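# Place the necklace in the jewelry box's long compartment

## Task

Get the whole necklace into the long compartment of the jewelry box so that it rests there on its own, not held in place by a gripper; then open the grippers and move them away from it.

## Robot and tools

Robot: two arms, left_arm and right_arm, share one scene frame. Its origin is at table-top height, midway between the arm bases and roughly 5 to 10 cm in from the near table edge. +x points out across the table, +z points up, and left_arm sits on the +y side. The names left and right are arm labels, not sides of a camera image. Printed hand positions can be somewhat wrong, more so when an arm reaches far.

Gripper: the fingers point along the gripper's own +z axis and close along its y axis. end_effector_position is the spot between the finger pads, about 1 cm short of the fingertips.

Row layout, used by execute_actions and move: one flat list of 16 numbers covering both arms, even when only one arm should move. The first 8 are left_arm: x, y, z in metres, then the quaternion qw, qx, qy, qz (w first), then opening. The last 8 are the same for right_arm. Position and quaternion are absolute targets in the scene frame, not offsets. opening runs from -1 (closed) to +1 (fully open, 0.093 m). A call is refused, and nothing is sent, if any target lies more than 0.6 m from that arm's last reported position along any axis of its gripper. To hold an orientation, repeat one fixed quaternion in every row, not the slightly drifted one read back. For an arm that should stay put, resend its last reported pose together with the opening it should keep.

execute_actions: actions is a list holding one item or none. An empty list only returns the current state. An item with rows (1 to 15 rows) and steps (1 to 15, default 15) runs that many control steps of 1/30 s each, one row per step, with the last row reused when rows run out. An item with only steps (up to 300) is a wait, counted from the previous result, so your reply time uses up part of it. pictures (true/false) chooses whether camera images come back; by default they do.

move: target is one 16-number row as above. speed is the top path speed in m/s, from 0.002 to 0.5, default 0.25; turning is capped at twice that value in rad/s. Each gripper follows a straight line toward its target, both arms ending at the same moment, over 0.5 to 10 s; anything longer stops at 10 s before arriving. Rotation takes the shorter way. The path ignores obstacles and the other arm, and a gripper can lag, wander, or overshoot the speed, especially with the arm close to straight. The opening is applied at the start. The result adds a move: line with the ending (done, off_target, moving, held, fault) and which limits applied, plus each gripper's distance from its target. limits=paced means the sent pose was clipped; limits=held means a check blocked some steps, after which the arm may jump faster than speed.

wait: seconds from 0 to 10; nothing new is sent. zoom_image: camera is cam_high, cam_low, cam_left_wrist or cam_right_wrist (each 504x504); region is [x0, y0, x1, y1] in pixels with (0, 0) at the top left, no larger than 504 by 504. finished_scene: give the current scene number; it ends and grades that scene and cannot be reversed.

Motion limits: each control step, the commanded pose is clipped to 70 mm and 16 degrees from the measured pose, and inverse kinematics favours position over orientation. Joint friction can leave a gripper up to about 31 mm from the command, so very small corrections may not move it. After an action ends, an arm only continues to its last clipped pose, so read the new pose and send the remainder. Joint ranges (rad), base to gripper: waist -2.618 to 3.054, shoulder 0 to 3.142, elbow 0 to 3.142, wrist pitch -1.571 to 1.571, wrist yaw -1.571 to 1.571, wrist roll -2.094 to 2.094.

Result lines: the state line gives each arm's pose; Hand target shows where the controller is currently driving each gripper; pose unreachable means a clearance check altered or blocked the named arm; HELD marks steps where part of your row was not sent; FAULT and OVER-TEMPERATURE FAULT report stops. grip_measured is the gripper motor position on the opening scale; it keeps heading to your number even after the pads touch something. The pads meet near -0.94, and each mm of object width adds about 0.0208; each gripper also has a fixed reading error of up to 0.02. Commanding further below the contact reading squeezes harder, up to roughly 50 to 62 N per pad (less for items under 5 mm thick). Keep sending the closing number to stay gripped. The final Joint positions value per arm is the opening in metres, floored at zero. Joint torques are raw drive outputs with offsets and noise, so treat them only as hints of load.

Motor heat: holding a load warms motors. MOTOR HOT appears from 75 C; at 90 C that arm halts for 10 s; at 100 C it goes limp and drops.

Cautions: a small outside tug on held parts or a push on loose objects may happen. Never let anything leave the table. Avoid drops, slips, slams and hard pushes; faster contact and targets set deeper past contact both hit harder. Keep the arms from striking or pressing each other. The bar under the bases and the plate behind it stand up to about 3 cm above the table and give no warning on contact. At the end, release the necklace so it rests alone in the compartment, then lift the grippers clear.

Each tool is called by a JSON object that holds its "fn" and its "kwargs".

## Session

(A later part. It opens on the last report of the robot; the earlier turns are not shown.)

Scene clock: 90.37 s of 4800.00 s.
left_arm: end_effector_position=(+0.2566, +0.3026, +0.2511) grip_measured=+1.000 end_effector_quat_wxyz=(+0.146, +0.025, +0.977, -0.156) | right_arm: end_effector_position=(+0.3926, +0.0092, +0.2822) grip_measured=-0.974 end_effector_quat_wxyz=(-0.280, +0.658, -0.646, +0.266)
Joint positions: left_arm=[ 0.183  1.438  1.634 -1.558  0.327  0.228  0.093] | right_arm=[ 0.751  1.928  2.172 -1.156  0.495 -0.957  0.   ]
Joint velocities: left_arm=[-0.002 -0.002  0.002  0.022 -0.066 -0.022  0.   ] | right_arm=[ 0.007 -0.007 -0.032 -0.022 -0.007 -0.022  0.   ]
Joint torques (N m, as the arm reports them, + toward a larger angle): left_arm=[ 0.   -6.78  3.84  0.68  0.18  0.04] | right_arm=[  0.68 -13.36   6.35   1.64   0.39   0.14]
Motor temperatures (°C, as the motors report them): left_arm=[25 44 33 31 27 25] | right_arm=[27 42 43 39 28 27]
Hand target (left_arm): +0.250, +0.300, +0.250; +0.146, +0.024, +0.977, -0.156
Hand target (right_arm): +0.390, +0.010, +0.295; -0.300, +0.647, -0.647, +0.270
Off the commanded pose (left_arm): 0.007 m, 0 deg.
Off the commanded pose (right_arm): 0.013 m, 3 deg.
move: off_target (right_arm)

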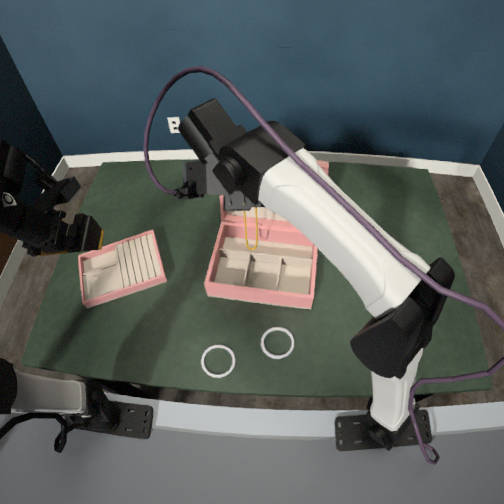

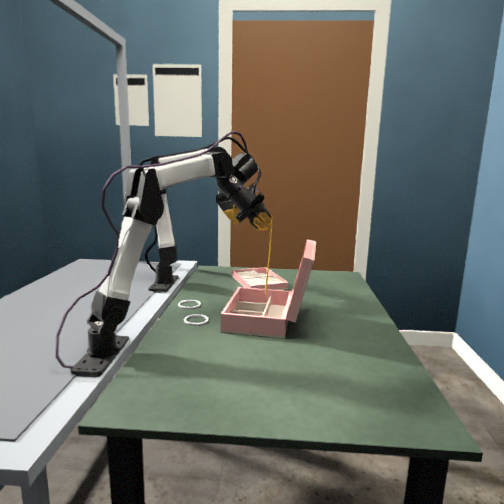

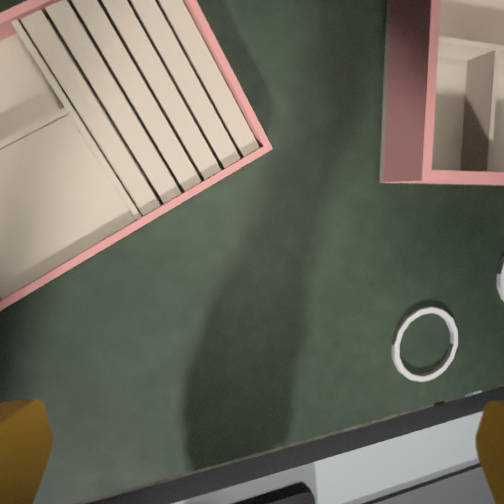

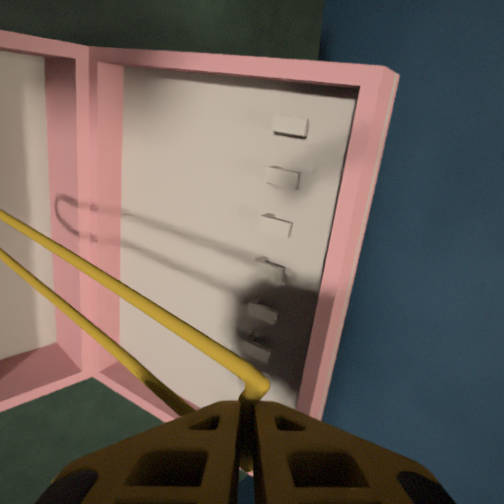

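{"fn": "move", "kwargs": {"target": [0.25,0.3,0.25,0.146,0.024,0.977,-0.156,1,0.403,0.01,0.293,0.3,-0.645,0.645,-0.27,-1], "speed": 0.01}}

{"fn": "zoom_image", "kwargs": {"camera": "cam_low", "region": [210,170,350,350]}}

{"fn": "zoom_image", "kwargs": {"camera": "cam_high", "region": [190,130,340,310]}}

Scene clock: 98.70 s of 4800.00 s.
left_arm: end_effector_position=(+0.2566, +0.3026, +0.2511) grip_measured=+1.000 end_effector_quat_wxyz=(+0.146, +0.025, +0.977, -0.156) | right_arm: end_effector_position=(+0.3943, +0.0105, +0.2837) grip_measured=-0.974 end_effector_quat_wxyz=(-0.285, +0.656, -0.646, +0.267)
Joint positions: left_arm=[ 0.183  1.438  1.634 -1.558  0.327  0.228  0.093] | right_arm=[ 0.751  1.928  2.171 -1.143  0.497 -0.959  0.   ]
Joint velocities: left_arm=[-0.007 -0.002 -0.002  0.022 -0.051 -0.022  0.   ] | right_arm=[-0.032 -0.002  0.002 -0.007  0.037 -0.022  0.   ]
Joint torques (N m, as the arm reports them, + toward a larger angle): left_arm=[-0.01 -6.76  3.79  0.67  0.2   0.03] | right_arm=[ -1.21 -10.57   9.48   1.67   0.22  -0.01]
Motor temperatures (°C, as the motors report them): left_arm=[25 44 34 31 27 25] | right_arm=[27 43 43 39 28 27]
Hand target (left_arm): +0.250, +0.300, +0.250; +0.146, +0.024, +0.977, -0.156
Hand target (right_arm): +0.403, +0.010, +0.293; -0.301, +0.647, -0.646, +0.271
Off the commanded pose (left_arm): 0.007 m, 0 deg.
Off the commanded pose (right_arm): 0.013 m, 2 deg.
move: off_target (right_arm)

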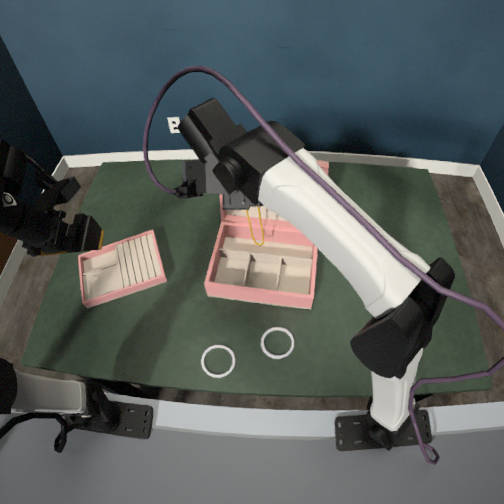

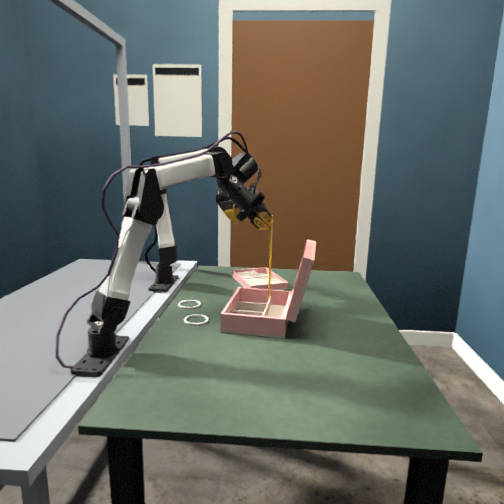

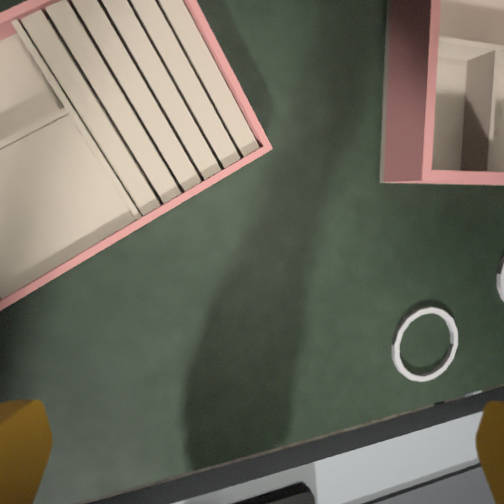

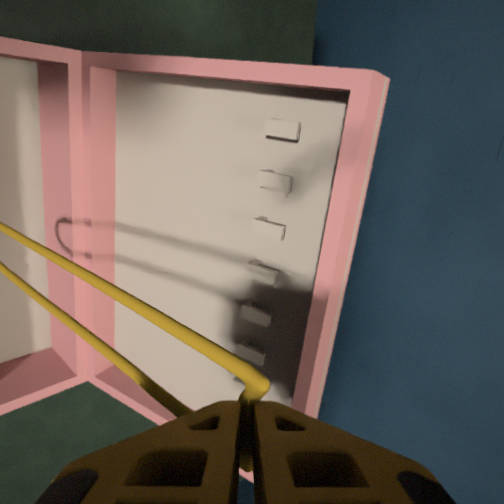

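Region (210, 170, 350, 350) of cam_low's 504x504 image, scaled by 2.800, with more detail than that image has.

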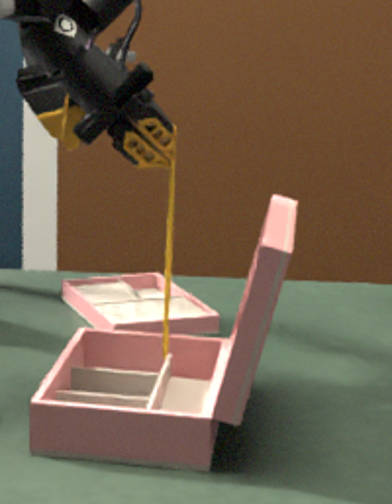

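Region (190, 130, 340, 310) of cam_high's 504x504 image, scaled by 2.800, with more detail than that image has.

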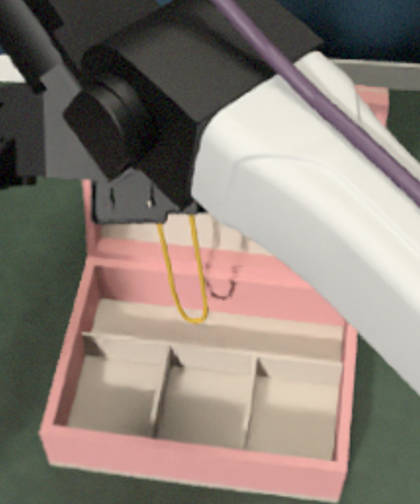

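{"fn": "move", "kwargs": {"target": [0.25,0.3,0.25,0.146,0.024,0.977,-0.156,1,0.413,0.01,0.285,0.3,-0.645,0.645,-0.27,-1], "speed": 0.01}}

{"fn": "zoom_image", "kwargs": {"camera": "cam_low", "region": [210,170,350,350]}}

{"fn": "zoom_image", "kwargs": {"camera": "cam_high", "region": [190,130,340,310]}}

Scene clock: 104.90 s of 4800.00 s.
left_arm: end_effector_position=(+0.2566, +0.3026, +0.2511) grip_measured=+1.000 end_effector_quat_wxyz=(+0.146, +0.025, +0.977, -0.156) | right_arm: end_effector_position=(+0.4031, +0.0094, +0.2887) grip_measured=-0.974 end_effector_quat_wxyz=(-0.299, +0.649, -0.645, +0.270)
Joint positions: left_arm=[ 0.183  1.438  1.634 -1.558  0.327  0.228  0.093] | right_arm=[ 0.735  1.928  2.171 -1.106  0.494 -0.973  0.   ]
Joint velocities: left_arm=[-0.002 -0.017 -0.007 -0.037 -0.007 -0.022  0.   ] | right_arm=[-0.012  0.007 -0.002  0.022  0.051  0.007  0.   ]
Joint torques (N m, as the arm reports them, + toward a larger angle): left_arm=[-0.04 -6.78  3.76  0.68  0.19  0.05] | right_arm=[-1.38 -9.36  8.12  1.71  0.11 -0.01]
Motor temperatures (°C, as the motors report them): left_arm=[25 44 34 31 27 25] | right_arm=[27 43 44 40 28 27]
Hand target (left_arm): +0.250, +0.300, +0.250; +0.146, +0.024, +0.977, -0.156
Hand target (right_arm): +0.413, +0.010, +0.285; -0.301, +0.647, -0.646, +0.271
Off the commanded pose (left_arm): 0.007 m, 0 deg.
Off the commanded pose (right_arm): 0.011 m, 0 deg.
move: off_target (right_arm)

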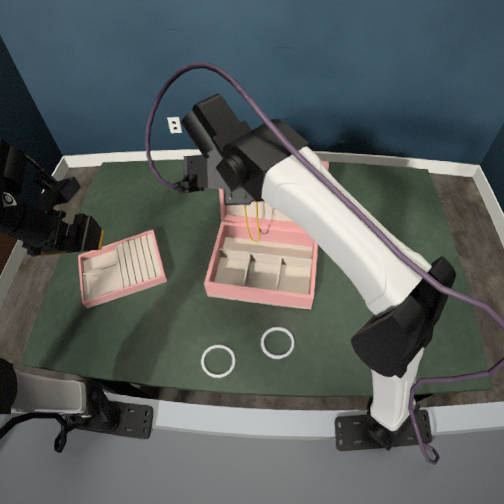

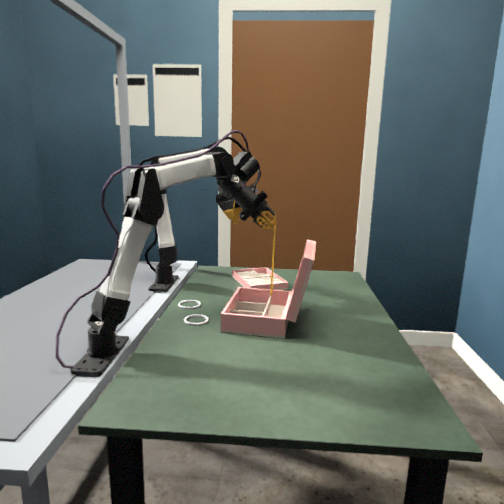

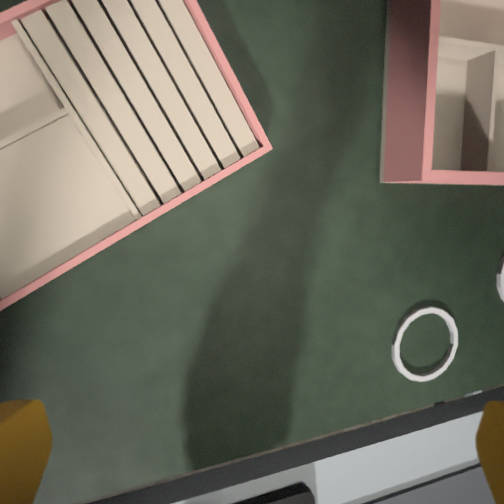

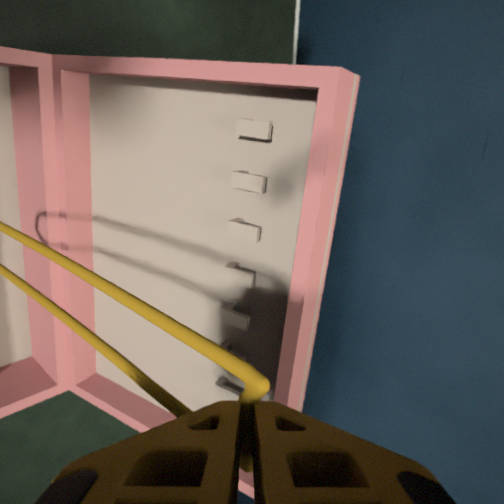

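Region (210, 170, 350, 350) of cam_low's 504x504 image, scaled by 2.800, with more detail than that image has.

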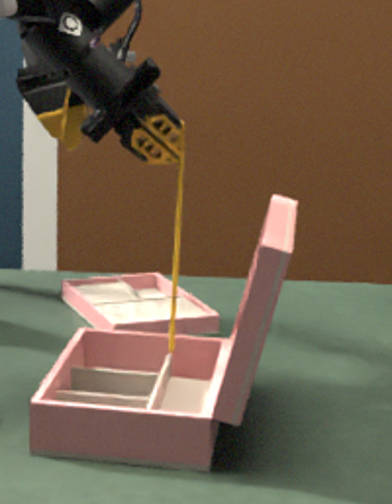

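Region (190, 130, 340, 310) of cam_high's 504x504 image, scaled by 2.800, with more detail than that image has.

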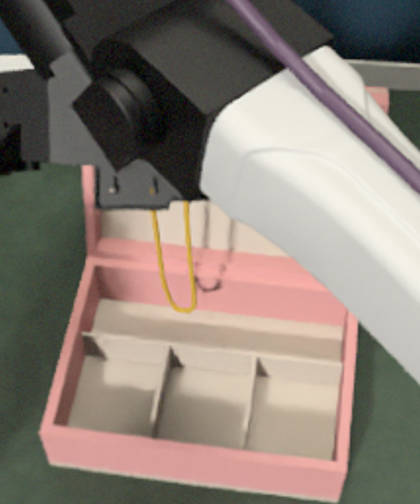

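{"fn": "move", "kwargs": {"target": [0.25,0.3,0.25,0.146,0.024,0.977,-0.156,1,0.405,0.0,0.255,0.3,-0.645,0.645,-0.27,-1], "speed": 0.01}}

{"fn": "zoom_image", "kwargs": {"camera": "cam_low", "region": [210,170,350,350]}}

{"fn": "zoom_image", "kwargs": {"camera": "cam_high", "region": [190,130,340,310]}}

Scene clock: 116.27 s of 4800.00 s.
left_arm: end_effector_position=(+0.2566, +0.3026, +0.2511) grip_measured=+1.000 end_effector_quat_wxyz=(+0.146, +0.025, +0.977, -0.156) | right_arm: end_effector_position=(+0.4013, +0.0067, +0.2433) grip_measured=-0.974 end_effector_quat_wxyz=(-0.285, +0.656, -0.645, +0.270)
Joint positions: left_arm=[ 0.183  1.438  1.634 -1.558  0.327  0.228  0.093] | right_arm=[ 0.735  1.865  1.91  -0.937  0.493 -0.975  0.   ]
Joint velocities: left_arm=[-0.012  0.017  0.002 -0.007 -0.022 -0.022  0.   ] | right_arm=[ 0.017 -0.002 -0.017 -0.007  0.037  0.081  0.   ]
Joint torques (N m, as the arm reports them, + toward a larger angle): left_arm=[ 0.04 -6.78  3.83  0.69  0.19  0.05] | right_arm=[ -1.5  -13.18   6.98   1.66   0.13   0.  ]
Motor temperatures (°C, as the motors report them): left_arm=[25 44 34 31 27 25] | right_arm=[27 44 44 40 28 27]
Hand target (left_arm): +0.250, +0.300, +0.250; +0.146, +0.024, +0.977, -0.156
Hand target (right_arm): +0.405, -0.000, +0.255; -0.300, +0.647, -0.647, +0.271
Off the commanded pose (left_arm): 0.007 m, 0 deg.
Off the commanded pose (right_arm): 0.014 m, 2 deg.
move: off_target (right_arm)

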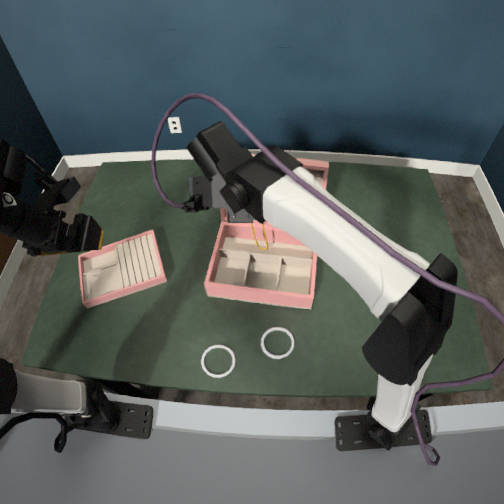

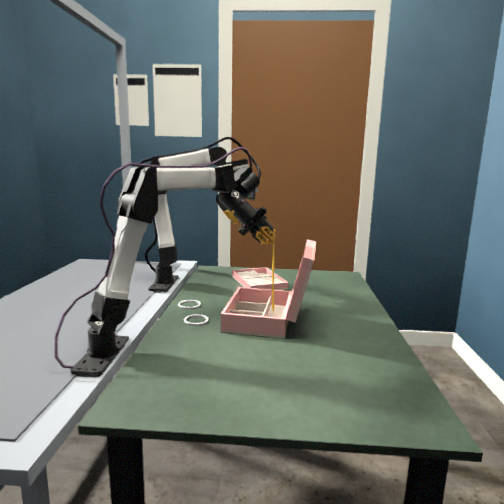

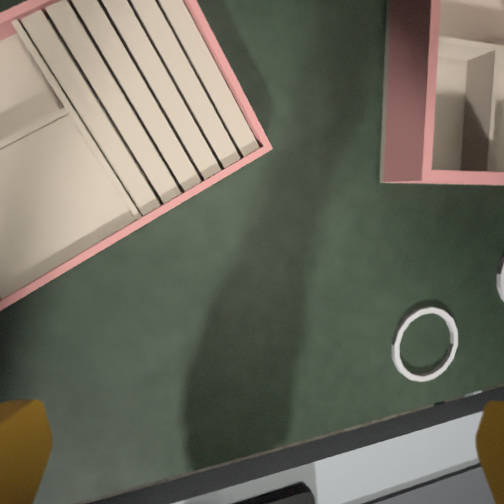

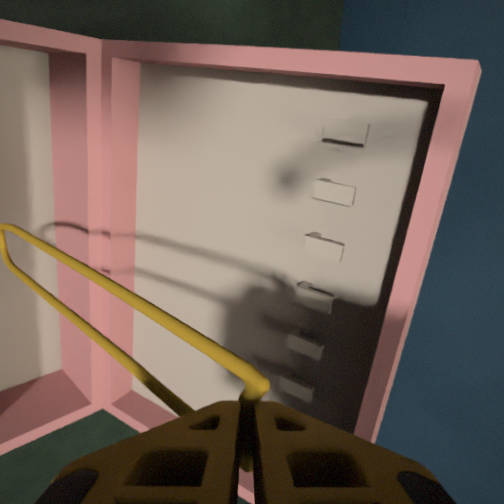

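Region (210, 170, 350, 350) of cam_low's 504x504 image, scaled by 2.800, with more detail than that image has.

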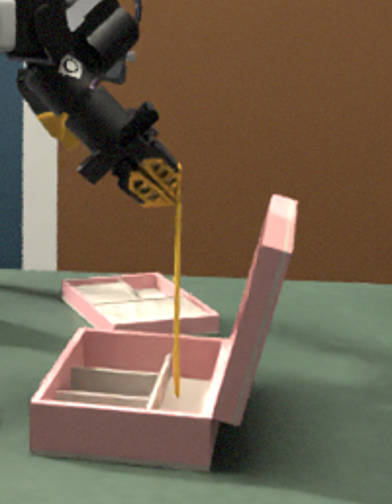

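Region (190, 130, 340, 310) of cam_high's 504x504 image, scaled by 2.800, with more detail than that image has.

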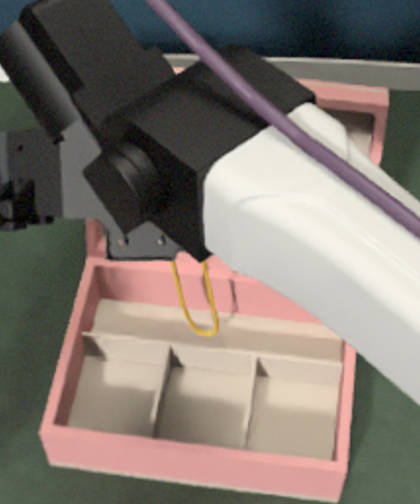

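{"fn": "move", "kwargs": {"target": [0.25,0.3,0.25,0.146,0.024,0.977,-0.156,1,0.416,-0.05,0.215,0.3,-0.645,0.645,-0.27,-1], "speed": 0.02}}

{"fn": "zoom_image", "kwargs": {"camera": "cam_low", "region": [210,170,350,350]}}

{"fn": "zoom_image", "kwargs": {"camera": "cam_high", "region": [190,130,340,310]}}

Scene clock: 123.63 s of 4800.00 s.
left_arm: end_effector_position=(+0.2566, +0.3026, +0.2511) grip_measured=+1.000 end_effector_quat_wxyz=(+0.146, +0.025, +0.977, -0.156) | right_arm: end_effector_position=(+0.4131, -0.0449, +0.2042) grip_measured=-0.974 end_effector_quat_wxyz=(-0.284, +0.654, -0.647, +0.269)
Joint positions: left_arm=[ 0.183  1.438  1.634 -1.558  0.327  0.228  0.093] | right_arm=[ 0.612  1.728  1.567 -0.688  0.414 -1.074  0.   ]
Joint velocities: left_arm=[-0.002 -0.012 -0.002  0.051  0.022 -0.007  0.   ] | right_arm=[-0.027  0.017 -0.012  0.007 -0.051 -0.022  0.   ]
Joint torques (N m, as the arm reports them, + toward a larger angle): left_arm=[-0.05 -6.75  3.82  0.68  0.18  0.04] | right_arm=[ -1.33 -12.19   7.22   1.74   0.08  -0.01]
Motor temperatures (°C, as the motors report them): left_arm=[25 44 34 31 27 25] | right_arm=[27 46 44 40 28 27]
Hand target (left_arm): +0.250, +0.300, +0.250; +0.146, +0.024, +0.977, -0.156
Hand target (right_arm): +0.415, -0.050, +0.215; -0.301, +0.647, -0.646, +0.272
Off the commanded pose (left_arm): 0.007 m, 0 deg.
Off the commanded pose (right_arm): 0.012 m, 2 deg.
move: off_target (right_arm)

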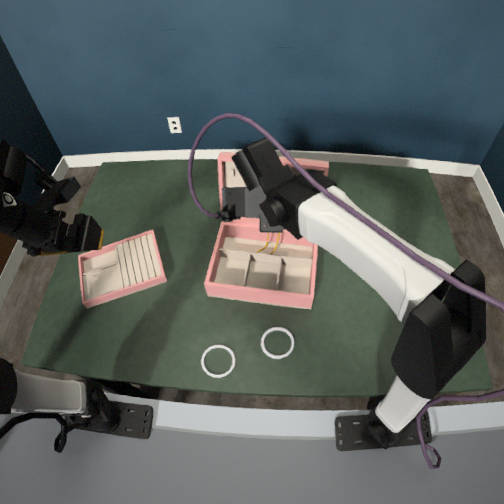

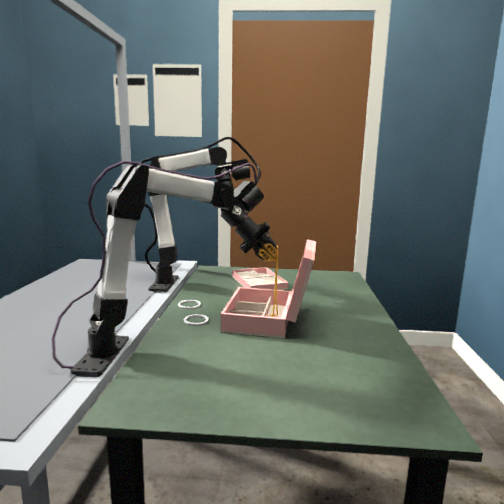

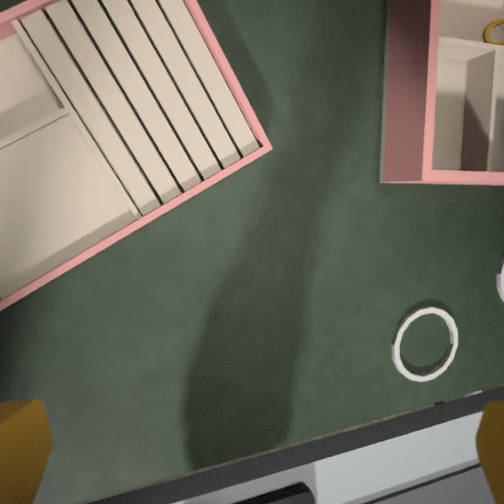

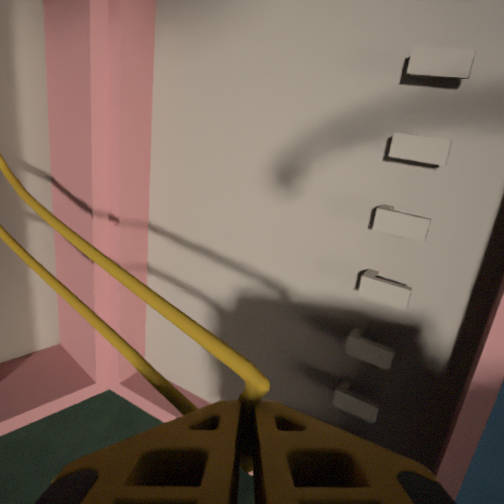

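Region (210, 170, 350, 350) of cam_low's 504x504 image, scaled by 2.800, with more detail than that image has.

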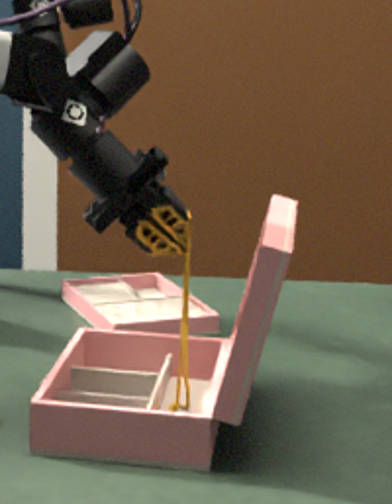

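Region (190, 130, 340, 310) of cam_high's 504x504 image, scaled by 2.800, with more detail than that image has.

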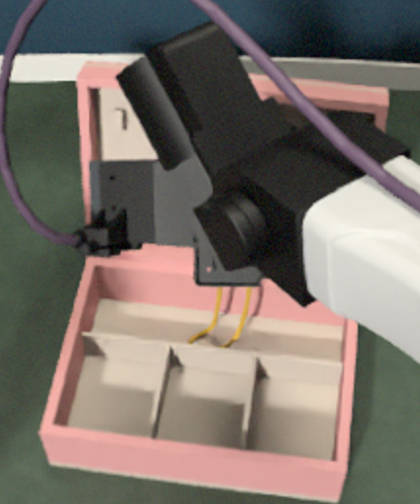

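{"fn": "move", "kwargs": {"target": [0.25,0.3,0.25,0.146,0.024,0.977,-0.156,1,0.416,-0.075,0.165,0.3,-0.645,0.645,-0.27,-1], "speed": 0.02}}

{"fn": "zoom_image", "kwargs": {"camera": "cam_low", "region": [210,170,350,350]}}

{"fn": "zoom_image", "kwargs": {"camera": "cam_high", "region": [190,130,340,310]}}

Scene clock: 130.77 s of 4800.00 s.
left_arm: end_effector_position=(+0.2566, +0.3026, +0.2511) grip_measured=+1.000 end_effector_quat_wxyz=(+0.146, +0.025, +0.977, -0.156) | right_arm: end_effector_position=(+0.4128, -0.0702, +0.1547) grip_measured=-0.974 end_effector_quat_wxyz=(-0.284, +0.655, -0.647, +0.267)
Joint positions: left_arm=[ 0.183  1.438  1.634 -1.558  0.327  0.228  0.093] | right_arm=[ 0.557  1.677  1.308 -0.464  0.374 -1.117  0.   ]
Joint velocities: left_arm=[-0.012 -0.002  0.012 -0.037  0.022 -0.037  0.   ] | right_arm=[ 0.002 -0.007  0.007  0.007  0.022  0.022  0.   ]
Joint torques (N m, as the arm reports them, + toward a larger angle): left_arm=[ 0.   -6.71  3.85  0.68  0.19  0.04] | right_arm=[ -1.39 -11.8    7.13   1.76   0.03  -0.02]
Motor temperatures (°C, as the motors report them): left_arm=[25 44 34 31 27 25] | right_arm=[27 46 44 40 28 27]
Hand target (left_arm): +0.250, +0.300, +0.250; +0.146, +0.024, +0.977, -0.156
Hand target (right_arm): +0.416, -0.075, +0.165; -0.301, +0.647, -0.646, +0.271
Off the commanded pose (left_arm): 0.007 m, 0 deg.
Off the commanded pose (right_arm): 0.012 m, 2 deg.
move: off_target (right_arm)

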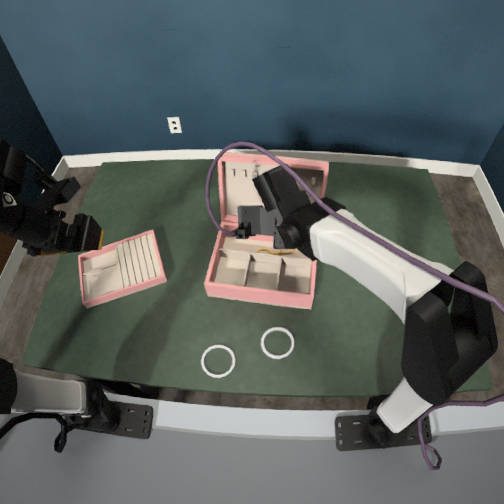

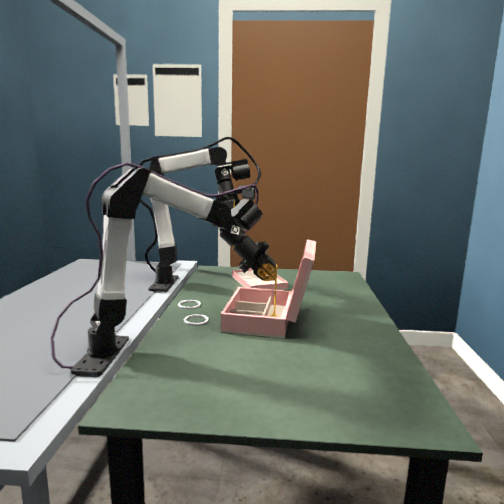

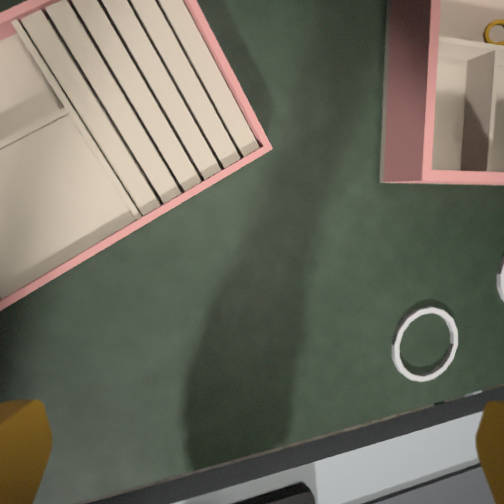

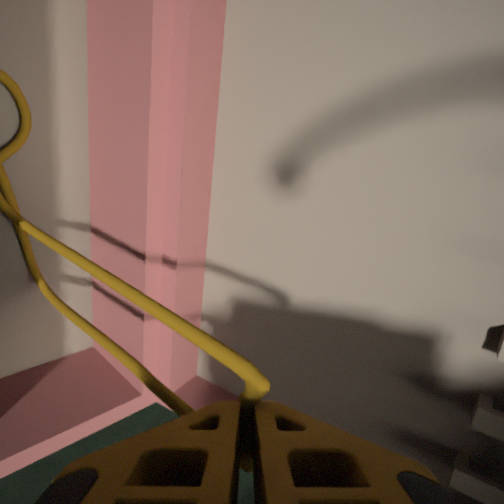

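Region (210, 170, 350, 350) of cam_low's 504x504 image, scaled by 2.800, with more detail than that image has.

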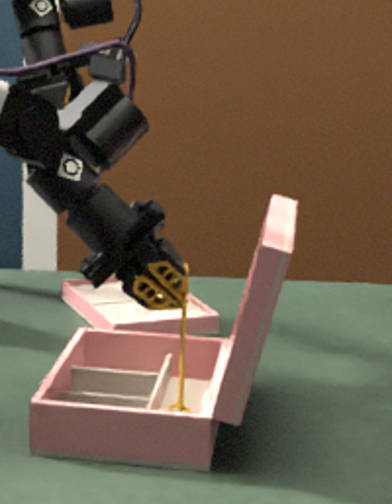

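Region (190, 130, 340, 310) of cam_high's 504x504 image, scaled by 2.800, with more detail than that image has.

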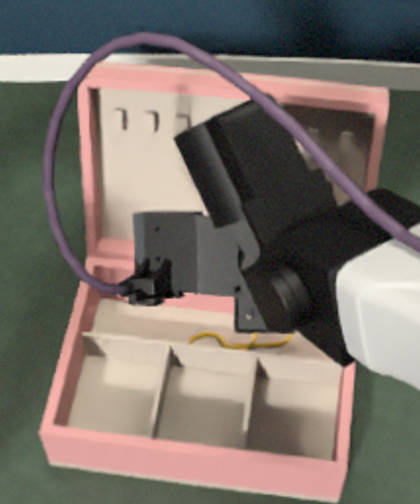

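{"fn": "move", "kwargs": {"target": [0.25,0.3,0.25,0.146,0.024,0.977,-0.156,1,0.42,-0.05,0.12,0.3,-0.645,0.645,-0.27,-1], "speed": 0.02}}

{"fn": "zoom_image", "kwargs": {"camera": "cam_low", "region": [210,170,350,350]}}

{"fn": "zoom_image", "kwargs": {"camera": "cam_high", "region": [190,130,340,310]}}

Scene clock: 137.00 s of 4800.00 s.
left_arm: end_effector_position=(+0.2566, +0.3026, +0.2511) grip_measured=+1.000 end_effector_quat_wxyz=(+0.146, +0.025, +0.977, -0.156) | right_arm: end_effector_position=(+0.4203, -0.0530, +0.1280) grip_measured=-0.974 end_effector_quat_wxyz=(-0.301, +0.649, -0.646, +0.267)
Joint positions: left_arm=[ 0.183  1.438  1.634 -1.558  0.327  0.228  0.093] | right_arm=[ 0.584  1.74   1.255 -0.321  0.386 -1.095  0.   ]
Joint velocities: left_arm=[-0.012  0.007 -0.002 -0.007 -0.037 -0.007  0.   ] | right_arm=[ 0.017 -0.002  0.022 -0.051  0.007 -0.007  0.   ]
Joint torques (N m, as the arm reports them, + toward a larger angle): left_arm=[-0.02 -6.79  3.83  0.67  0.21  0.05] | right_arm=[ 0.63 -8.75  7.11  1.79  0.29  0.15]
Motor temperatures (°C, as the motors report them): left_arm=[25 44 34 31 27 25] | right_arm=[27 46 44 41 28 27]
Hand target (left_arm): +0.250, +0.300, +0.250; +0.146, +0.024, +0.977, -0.156
Hand target (right_arm): +0.420, -0.050, +0.120; -0.300, +0.647, -0.647, +0.270
Off the commanded pose (left_arm): 0.007 m, 0 deg.
Off the commanded pose (right_arm): 0.009 m, 0 deg.
move: done

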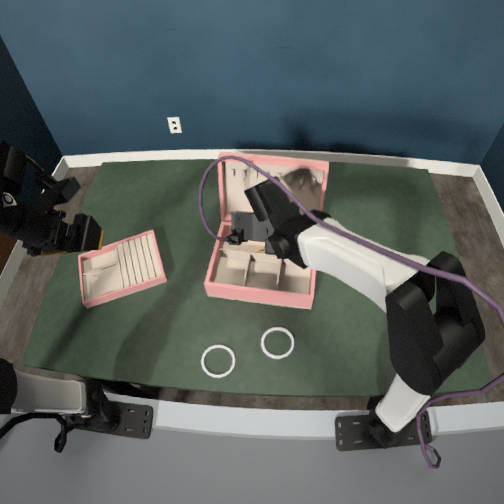

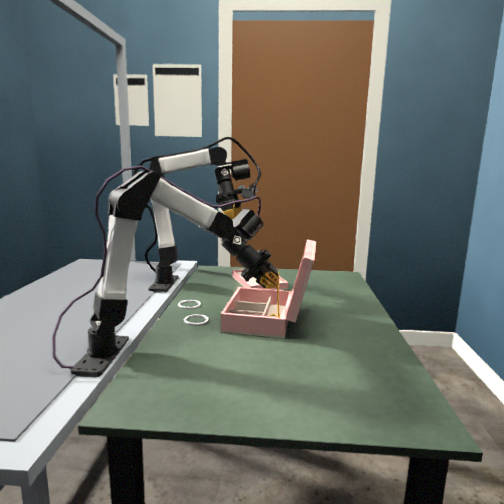

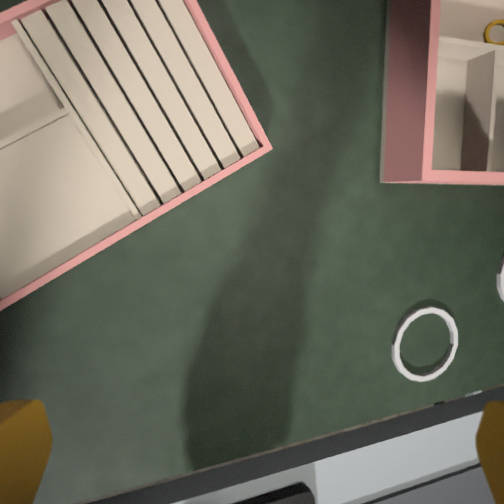

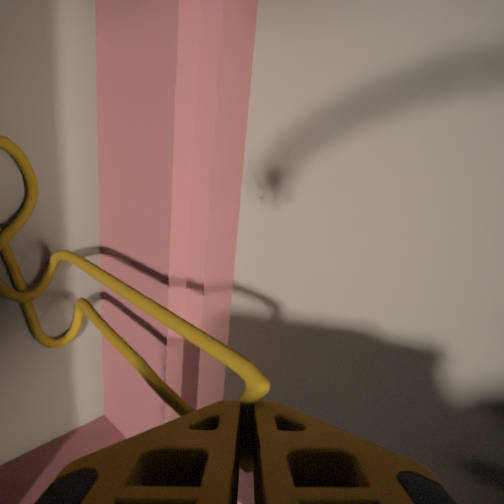

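Region (210, 170, 350, 350) of cam_low's 504x504 image, scaled by 2.800, with more detail than that image has.

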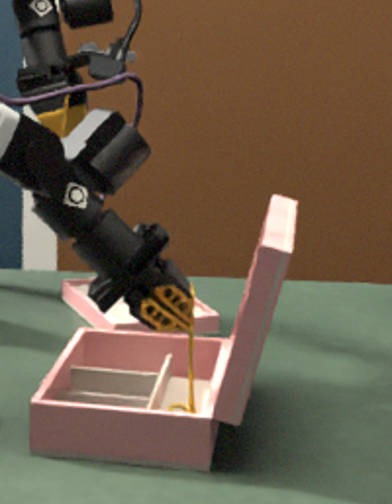

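Region (190, 130, 340, 310) of cam_high's 504x504 image, scaled by 2.800, with more detail than that image has.

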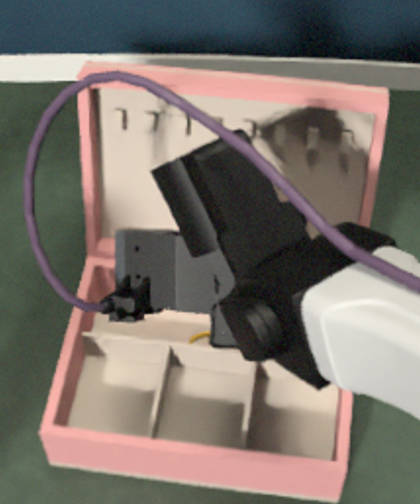

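Coiling well. Lower further.

{"fn": "move", "kwargs": {"target": [0.25,0.3,0.25,0.146,0.024,0.977,-0.156,1,0.413,-0.025,0.075,0.3,-0.645,0.645,-0.27,-1], "speed": 0.02}}

{"fn": "zoom_image", "kwargs": {"camera": "cam_low", "region": [210,170,350,350]}}

Scene clock: 144.30 s of 4800.00 s.
left_arm: end_effector_position=(+0.2566, +0.3026, +0.2511) grip_measured=+1.000 end_effector_quat_wxyz=(+0.146, +0.025, +0.977, -0.156) | right_arm: end_effector_position=(+0.4149, -0.0267, +0.0836) grip_measured=-0.974 end_effector_quat_wxyz=(-0.302, +0.649, -0.646, +0.267)
Joint positions: left_arm=[ 0.183  1.438  1.634 -1.558  0.327  0.228  0.093] | right_arm=[ 0.652  1.841  1.202 -0.186  0.433 -1.041  0.   ]
Joint velocities: left_arm=[-0.017 -0.007  0.017  0.066 -0.051 -0.007  0.   ] | right_arm=[ 0.007  0.002 -0.002 -0.066  0.022 -0.007  0.   ]
Joint torques (N m, as the arm reports them, + toward a larger angle): left_arm=[ 0.04 -6.75  3.81  0.69  0.19  0.05] | right_arm=[ 0.61 -9.45  6.83  1.76  0.28  0.15]
Motor temperatures (°C, as the motors report them): left_arm=[25 44 34 31 27 25] | right_arm=[27 45 44 41 28 27]
Hand target (left_arm): +0.250, +0.300, +0.250; +0.146, +0.024, +0.977, -0.156
Hand target (right_arm): +0.413, -0.025, +0.075; -0.300, +0.647, -0.647, +0.270
Off the commanded pose (left_arm): 0.007 m, 0 deg.
Off the commanded pose (right_arm): 0.009 m, 1 deg.
move: done

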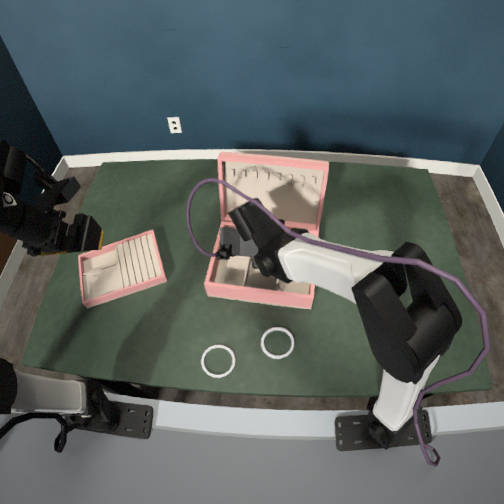

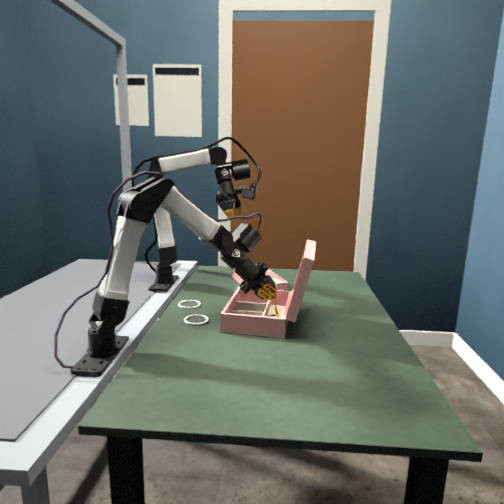

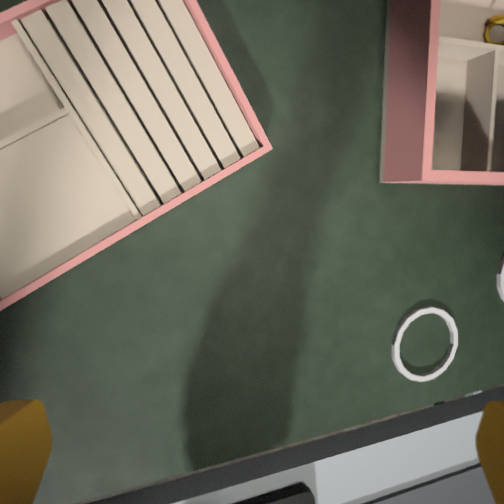

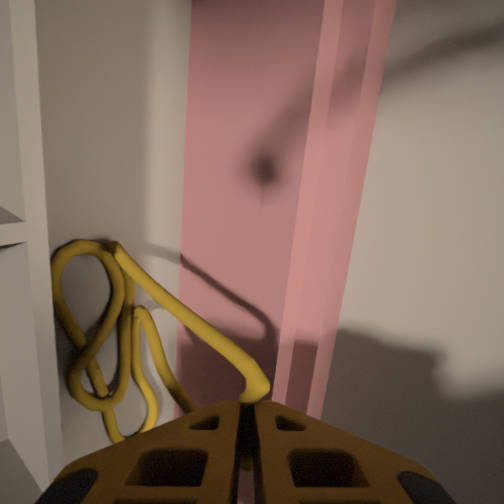

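Region (210, 170, 350, 350) of cam_low's 504x504 image, scaled by 2.800, with more detail than that image has.

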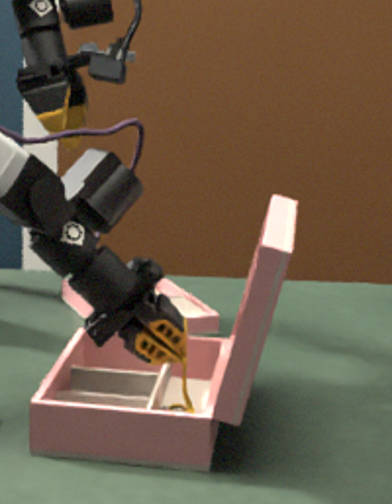

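{"fn": "move", "kwargs": {"target": [0.25,0.3,0.25,0.146,0.024,0.977,-0.156,1,0.416,-0.02,0.062,0.3,-0.645,0.645,-0.27,-1], "speed": 0.02}}

{"fn": "move", "kwargs": {"target": [0.25,0.3,0.25,0.146,0.024,0.977,-0.156,1,0.416,-0.02,0.062,0.3,-0.645,0.645,-0.27,-0.6]}}

{"fn": "zoom_image", "kwargs": {"camera": "cam_low", "region": [210,170,350,350]}}

Scene clock: 150.67 s of 4800.00 s.
left_arm: end_effector_position=(+0.2566, +0.3026, +0.2511) grip_measured=+1.000 end_effector_quat_wxyz=(+0.146, +0.025, +0.977, -0.156) | right_arm: end_effector_position=(+0.4184, -0.0211, +0.0711) grip_measured=-0.974 end_effector_quat_wxyz=(-0.303, +0.648, -0.645, +0.268)
Joint positions: left_arm=[ 0.183  1.438  1.634 -1.558  0.327  0.228  0.093] | right_arm=[ 0.658  1.883  1.202 -0.144  0.438 -1.036  0.   ]
Joint velocities: left_arm=[-0.002  0.012 -0.012  0.051  0.007 -0.037  0.   ] | right_arm=[-0.027  0.007 -0.012 -0.066 -0.081 -0.037  0.   ]
Joint torques (N m, as the arm reports them, + toward a larger angle): left_arm=[-0.03 -6.81  3.86  0.68  0.2   0.03] | right_arm=[ 0.62 -9.71  6.57  1.78  0.34  0.15]
Motor temperatures (°C, as the motors report them): left_arm=[25 44 34 31 27 25] | right_arm=[27 45 43 41 28 27]
Hand target (left_arm): +0.250, +0.300, +0.250; +0.146, +0.024, +0.977, -0.156
Hand target (right_arm): +0.416, -0.020, +0.062; -0.301, +0.647, -0.647, +0.271
Off the commanded pose (left_arm): 0.007 m, 0 deg.
Off the commanded pose (right_arm): 0.009 m, 0 deg.
After step 90, 1.90 s passed at rest.
move: done

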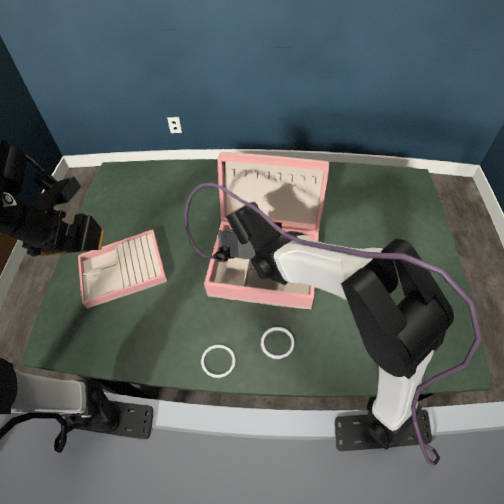

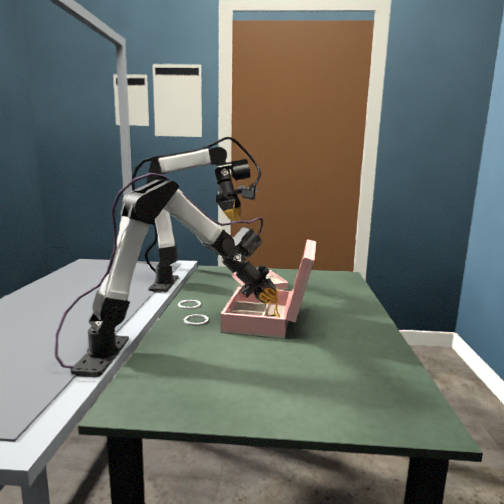

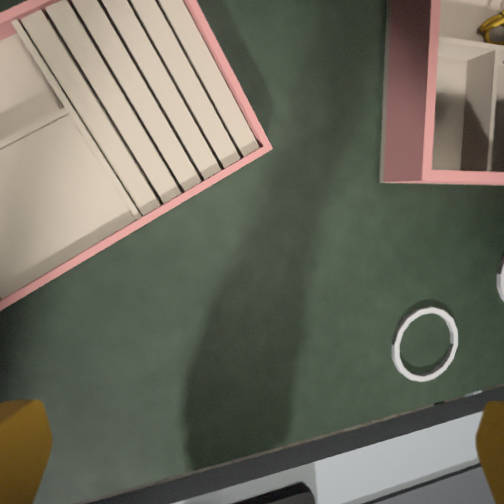

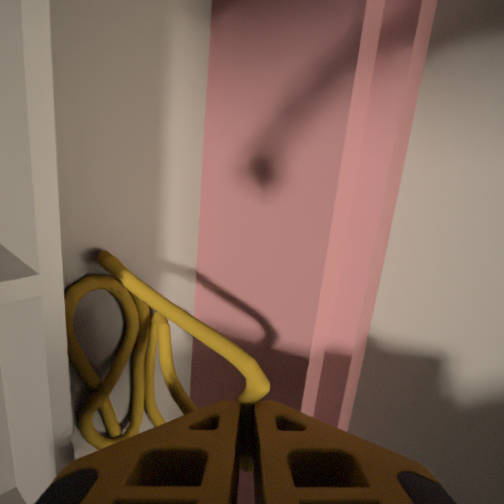

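Scene clock: 151.37 s of 4800.00 s.
left_arm: end_effector_position=(+0.2566, +0.3026, +0.2511) grip_measured=+1.000 end_effector_quat_wxyz=(+0.146, +0.025, +0.977, -0.156) | right_arm: end_effector_position=(+0.4187, -0.0210, +0.0714) grip_measured=-0.603 end_effector_quat_wxyz=(-0.304, +0.647, -0.645, +0.268)
Joint positions: left_arm=[ 0.183  1.438  1.634 -1.558  0.327  0.228  0.093] | right_arm=[ 0.658  1.883  1.202 -0.142  0.438 -1.035  0.016]
Joint velocities: left_arm=[-0.022 -0.007 -0.027 -0.037 -0.037  0.007  0.   ] | right_arm=[-0.032  0.007  0.002  0.007 -0.125 -0.007 -0.001]
Joint torques (N m, as the arm reports them, + toward a larger angle): left_arm=[-0.01 -6.73  3.8   0.68  0.2   0.04] | right_arm=[ 0.63 -9.6   6.61  1.74  0.29  0.17]
Motor temperatures (°C, as the motors report them): left_arm=[25 44 34 31 27 25] | right_arm=[27 45 43 41 28 27]
Hand target (left_arm): +0.250, +0.300, +0.250; +0.146, +0.024, +0.977, -0.156
Hand target (right_arm): +0.416, -0.020, +0.062; -0.301, +0.647, -0.647, +0.270
Off the commanded pose (left_arm): 0.007 m, 0 deg.
Off the commanded pose (right_arm): 0.010 m, 1 deg.
move: done

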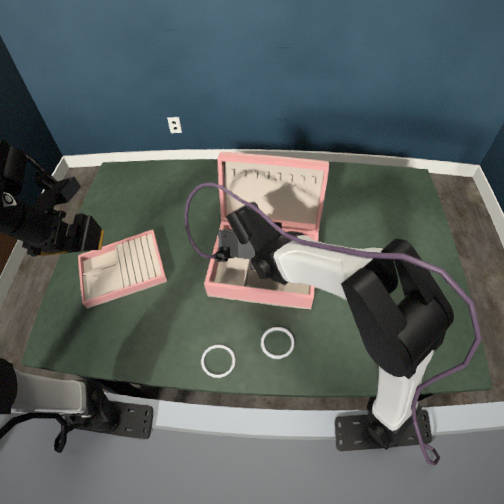

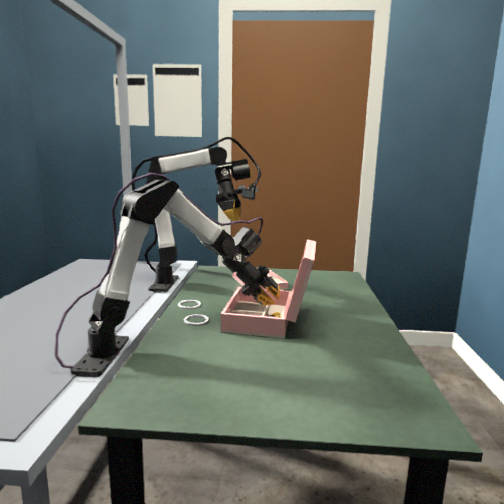

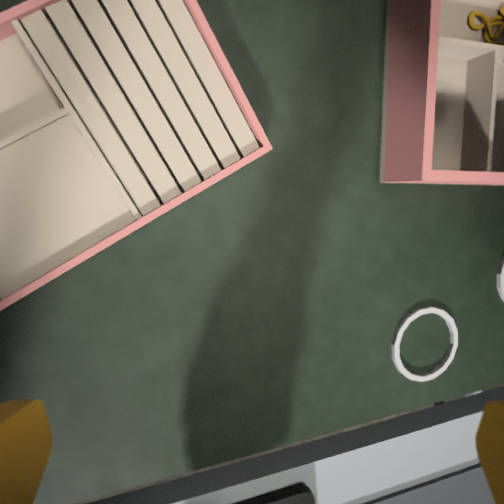

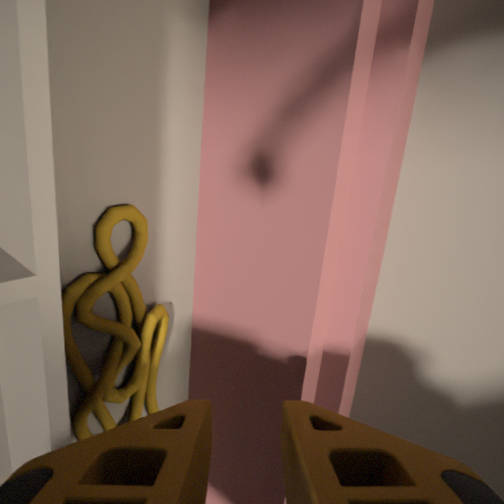

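Region (210, 170, 350, 350) of cam_low's 504x504 image, scaled by 2.800, with more detail than that image has.

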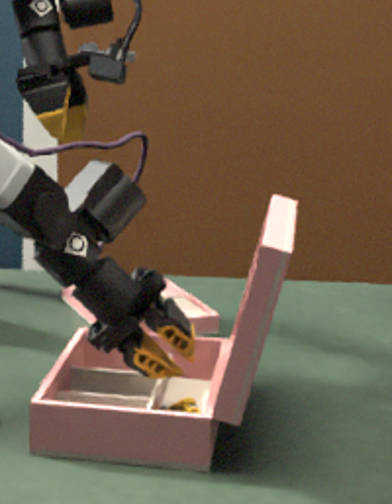

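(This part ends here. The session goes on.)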